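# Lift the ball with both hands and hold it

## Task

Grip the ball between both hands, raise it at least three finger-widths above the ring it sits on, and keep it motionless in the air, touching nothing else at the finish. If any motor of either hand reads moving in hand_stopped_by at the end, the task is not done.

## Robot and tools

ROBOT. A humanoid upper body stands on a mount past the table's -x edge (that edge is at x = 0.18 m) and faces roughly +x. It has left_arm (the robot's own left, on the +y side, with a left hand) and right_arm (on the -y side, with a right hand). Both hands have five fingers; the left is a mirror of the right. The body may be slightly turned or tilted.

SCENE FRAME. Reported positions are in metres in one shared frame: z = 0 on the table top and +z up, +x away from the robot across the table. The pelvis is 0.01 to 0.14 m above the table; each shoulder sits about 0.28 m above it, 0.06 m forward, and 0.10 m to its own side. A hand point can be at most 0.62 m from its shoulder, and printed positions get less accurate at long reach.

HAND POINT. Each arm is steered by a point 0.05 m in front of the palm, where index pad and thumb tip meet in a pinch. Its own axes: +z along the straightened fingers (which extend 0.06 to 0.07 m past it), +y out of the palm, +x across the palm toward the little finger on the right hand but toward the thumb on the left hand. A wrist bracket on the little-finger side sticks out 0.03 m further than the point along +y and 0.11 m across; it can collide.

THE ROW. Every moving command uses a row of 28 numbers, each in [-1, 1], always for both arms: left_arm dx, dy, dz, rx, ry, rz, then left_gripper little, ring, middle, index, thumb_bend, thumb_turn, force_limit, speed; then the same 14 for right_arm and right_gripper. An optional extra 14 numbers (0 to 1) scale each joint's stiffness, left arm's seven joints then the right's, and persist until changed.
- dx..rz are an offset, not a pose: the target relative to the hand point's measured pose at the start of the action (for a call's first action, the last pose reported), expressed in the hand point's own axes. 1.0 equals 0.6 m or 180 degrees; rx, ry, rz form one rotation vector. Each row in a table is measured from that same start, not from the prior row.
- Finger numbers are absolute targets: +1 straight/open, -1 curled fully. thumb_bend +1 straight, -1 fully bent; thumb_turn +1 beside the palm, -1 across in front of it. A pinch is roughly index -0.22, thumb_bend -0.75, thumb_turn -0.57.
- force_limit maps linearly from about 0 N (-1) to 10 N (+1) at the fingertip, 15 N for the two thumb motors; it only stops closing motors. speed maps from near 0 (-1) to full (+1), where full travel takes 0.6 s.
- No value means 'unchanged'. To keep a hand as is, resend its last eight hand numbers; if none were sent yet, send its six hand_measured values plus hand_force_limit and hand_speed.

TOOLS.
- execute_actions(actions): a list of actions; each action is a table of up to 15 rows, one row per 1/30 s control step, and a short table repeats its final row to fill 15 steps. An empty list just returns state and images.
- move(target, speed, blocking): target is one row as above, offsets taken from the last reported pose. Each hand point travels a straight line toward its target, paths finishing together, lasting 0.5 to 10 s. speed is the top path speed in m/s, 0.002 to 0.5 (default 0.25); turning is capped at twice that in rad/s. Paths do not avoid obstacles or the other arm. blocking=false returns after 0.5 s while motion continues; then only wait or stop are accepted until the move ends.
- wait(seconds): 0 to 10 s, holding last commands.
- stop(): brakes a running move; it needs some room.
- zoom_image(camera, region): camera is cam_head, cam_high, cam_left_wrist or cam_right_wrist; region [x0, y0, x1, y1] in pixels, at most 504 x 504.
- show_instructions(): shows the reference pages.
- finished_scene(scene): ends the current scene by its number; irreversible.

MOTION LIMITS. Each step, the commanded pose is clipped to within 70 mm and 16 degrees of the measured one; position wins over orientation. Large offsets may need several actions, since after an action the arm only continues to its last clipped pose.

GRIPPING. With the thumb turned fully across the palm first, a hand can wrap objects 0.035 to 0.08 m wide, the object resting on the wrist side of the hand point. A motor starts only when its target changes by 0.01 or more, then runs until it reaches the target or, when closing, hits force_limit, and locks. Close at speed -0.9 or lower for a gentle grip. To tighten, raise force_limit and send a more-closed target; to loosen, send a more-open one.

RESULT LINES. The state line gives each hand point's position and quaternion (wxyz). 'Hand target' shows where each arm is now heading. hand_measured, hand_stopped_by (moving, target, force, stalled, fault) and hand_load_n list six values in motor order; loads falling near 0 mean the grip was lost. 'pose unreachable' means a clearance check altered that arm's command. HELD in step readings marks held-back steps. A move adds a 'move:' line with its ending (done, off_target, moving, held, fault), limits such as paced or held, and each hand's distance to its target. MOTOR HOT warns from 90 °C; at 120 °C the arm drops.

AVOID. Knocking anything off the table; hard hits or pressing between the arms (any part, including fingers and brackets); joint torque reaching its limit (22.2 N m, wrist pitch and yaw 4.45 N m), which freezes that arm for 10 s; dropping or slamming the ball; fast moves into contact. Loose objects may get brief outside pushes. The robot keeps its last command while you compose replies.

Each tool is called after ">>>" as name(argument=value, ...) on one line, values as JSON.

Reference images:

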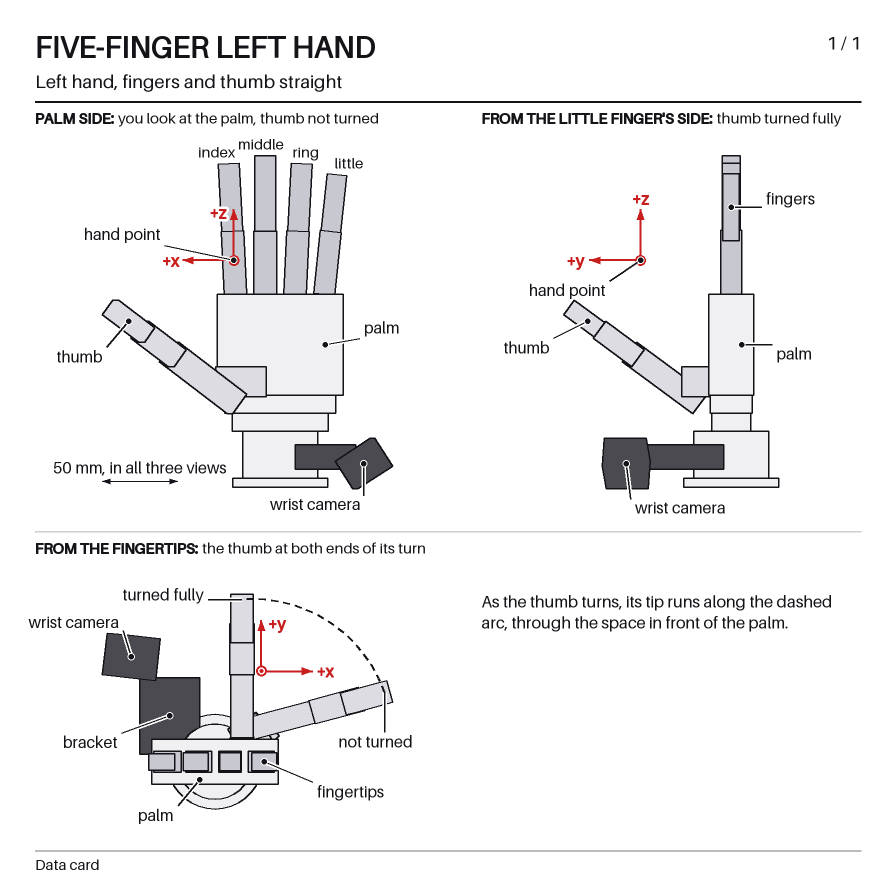

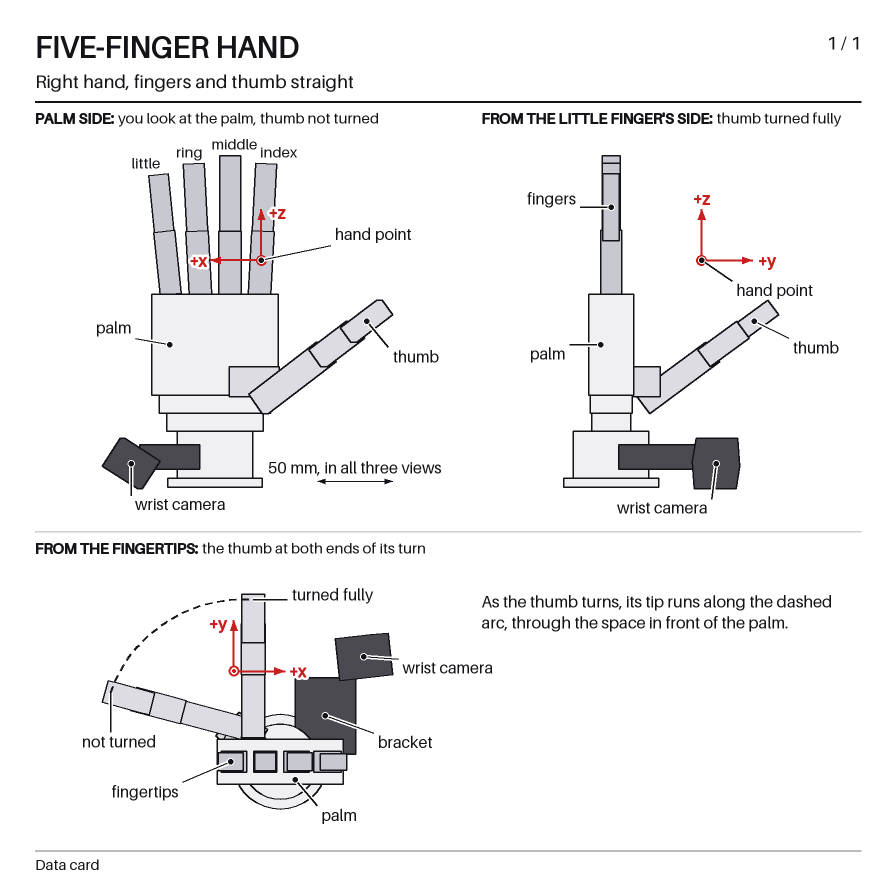

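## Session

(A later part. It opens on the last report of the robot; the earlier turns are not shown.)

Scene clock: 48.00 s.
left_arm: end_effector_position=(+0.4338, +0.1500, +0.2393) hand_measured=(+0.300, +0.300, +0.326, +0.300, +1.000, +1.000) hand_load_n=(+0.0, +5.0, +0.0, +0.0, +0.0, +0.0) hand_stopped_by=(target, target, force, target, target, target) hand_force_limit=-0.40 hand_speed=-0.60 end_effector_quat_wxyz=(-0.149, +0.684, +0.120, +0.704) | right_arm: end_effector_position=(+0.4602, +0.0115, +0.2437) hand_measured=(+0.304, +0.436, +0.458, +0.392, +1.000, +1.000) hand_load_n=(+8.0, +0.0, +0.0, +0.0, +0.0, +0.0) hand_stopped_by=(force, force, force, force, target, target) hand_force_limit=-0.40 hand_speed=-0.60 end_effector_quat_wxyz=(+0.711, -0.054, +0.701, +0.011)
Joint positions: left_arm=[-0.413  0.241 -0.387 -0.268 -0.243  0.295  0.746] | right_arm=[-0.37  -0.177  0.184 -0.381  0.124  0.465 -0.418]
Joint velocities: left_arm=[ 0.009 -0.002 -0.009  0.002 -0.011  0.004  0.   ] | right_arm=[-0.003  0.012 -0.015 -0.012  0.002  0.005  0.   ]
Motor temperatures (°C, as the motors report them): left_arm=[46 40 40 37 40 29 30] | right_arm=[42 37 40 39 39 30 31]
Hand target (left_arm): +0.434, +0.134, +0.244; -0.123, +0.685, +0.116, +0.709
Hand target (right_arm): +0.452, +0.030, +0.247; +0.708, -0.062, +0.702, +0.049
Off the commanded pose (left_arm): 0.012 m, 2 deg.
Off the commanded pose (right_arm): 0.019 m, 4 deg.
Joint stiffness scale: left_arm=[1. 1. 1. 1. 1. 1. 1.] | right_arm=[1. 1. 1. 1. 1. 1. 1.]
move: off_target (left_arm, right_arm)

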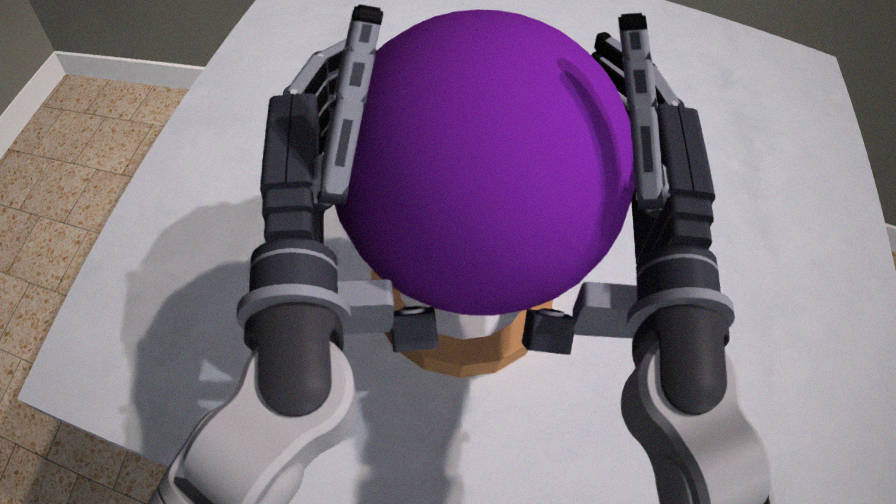

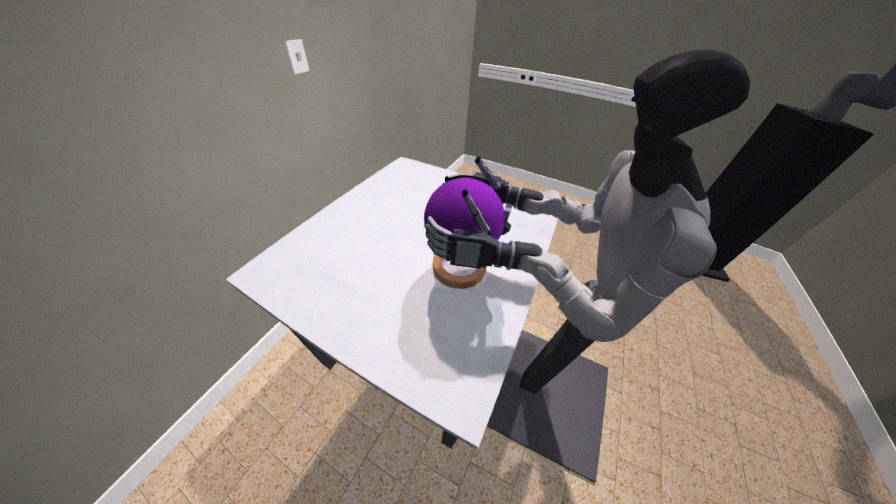

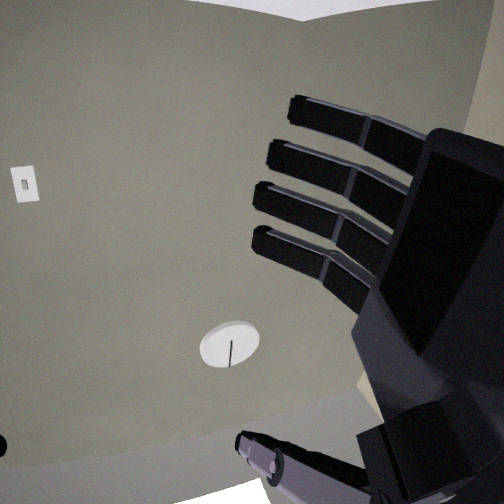

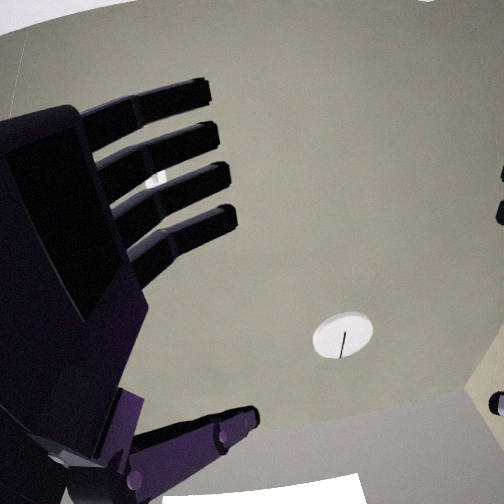

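Slipped a bit; lift more.

>>> move(target=[0.07,0.03,0,0,0,0,0.3,0.3,0.3,0.3,1,1,-0.4,-0.6,-0.07,0.03,0,0,0,0,0.3,0.3,0.3,0.3,1,1,-0.4,-0.6], speed=0.05)

Scene clock: 51.90 s.
left_arm: end_effector_position=(+0.4386, +0.1485, +0.2770) hand_measured=(+0.300, +0.300, +0.326, +0.300, +1.000, +1.000) hand_load_n=(+0.0, +6.5, +0.0, +0.0, +0.0, +0.0) hand_stopped_by=(target, target, force, target, target, target) hand_force_limit=-0.40 hand_speed=-0.60 end_effector_quat_wxyz=(-0.180, +0.681, +0.127, +0.699) | right_arm: end_effector_position=(+0.4644, +0.0120, +0.2815) hand_measured=(+0.304, +0.436, +0.458, +0.392, +1.000, +1.000) hand_load_n=(+8.0, +0.0, +0.0, +0.0, +0.0, +0.0) hand_stopped_by=(force, force, force, force, target, target) hand_force_limit=-0.40 hand_speed=-0.60 end_effector_quat_wxyz=(+0.712, -0.042, +0.701, -0.025)
Joint positions: left_arm=[-0.526  0.197 -0.358 -0.43  -0.246  0.597  0.843] | right_arm=[-0.504 -0.149  0.187 -0.545  0.112  0.778 -0.526]
Joint velocities: left_arm=[ 0.005  0.002  0.006 -0.008  0.003  0.008  0.   ] | right_arm=[ 0.    -0.008  0.     0.     0.006  0.003  0.   ]
Motor temperatures (°C, as the motors report them): left_arm=[46 40 40 37 40 29 30] | right_arm=[43 37 40 39 39 31 31]
Hand target (left_arm): +0.439, +0.129, +0.281; -0.148, +0.684, +0.118, +0.704
Hand target (right_arm): +0.456, +0.032, +0.285; +0.711, -0.056, +0.701, +0.012
Off the commanded pose (left_arm): 0.018 m, 4 deg.
Off the commanded pose (right_arm): 0.021 m, 4 deg.
Joint stiffness scale: left_arm=[1. 1. 1. 1. 1. 1. 1.] | right_arm=[1. 1. 1. 1. 1. 1. 1.]
move: off_target (left_arm, right_arm)

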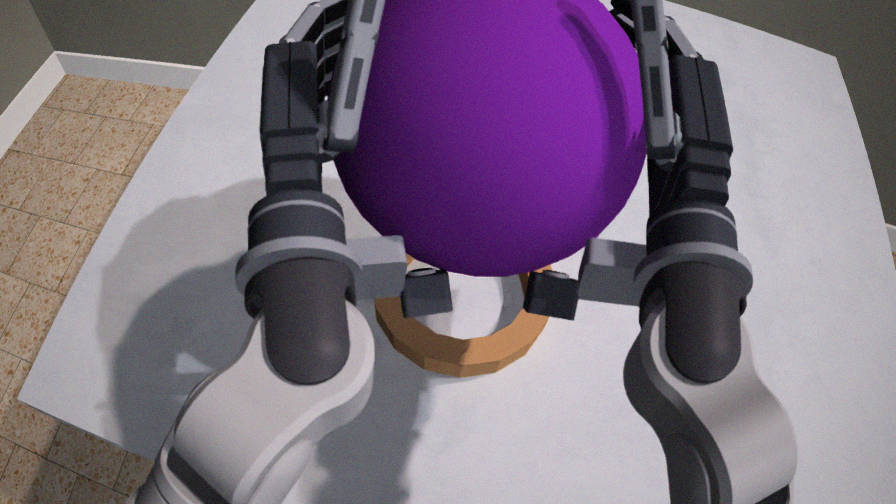

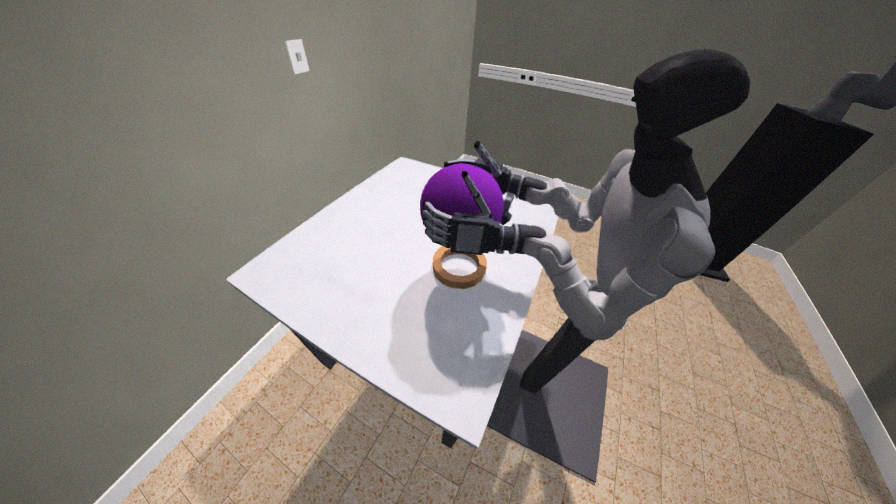

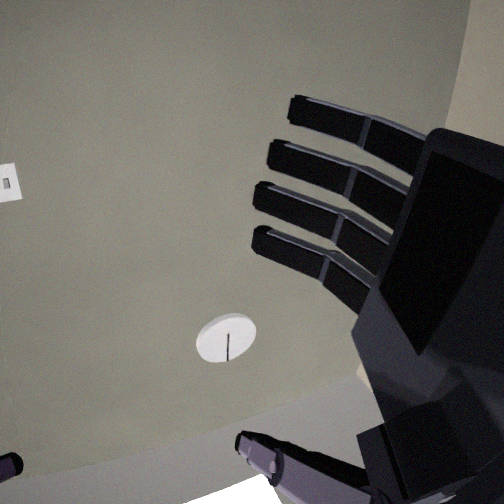

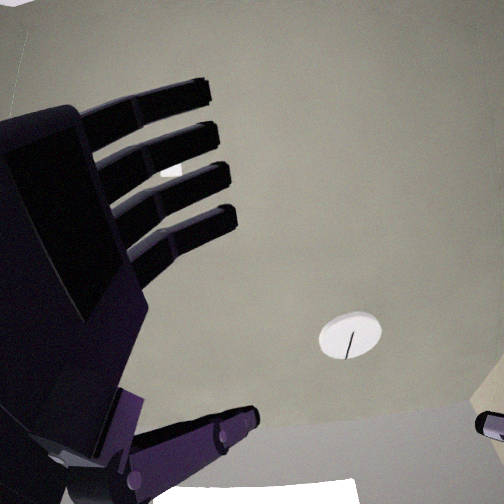

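>>> finished_scene(scene=1)

The scene is finished: the task was done.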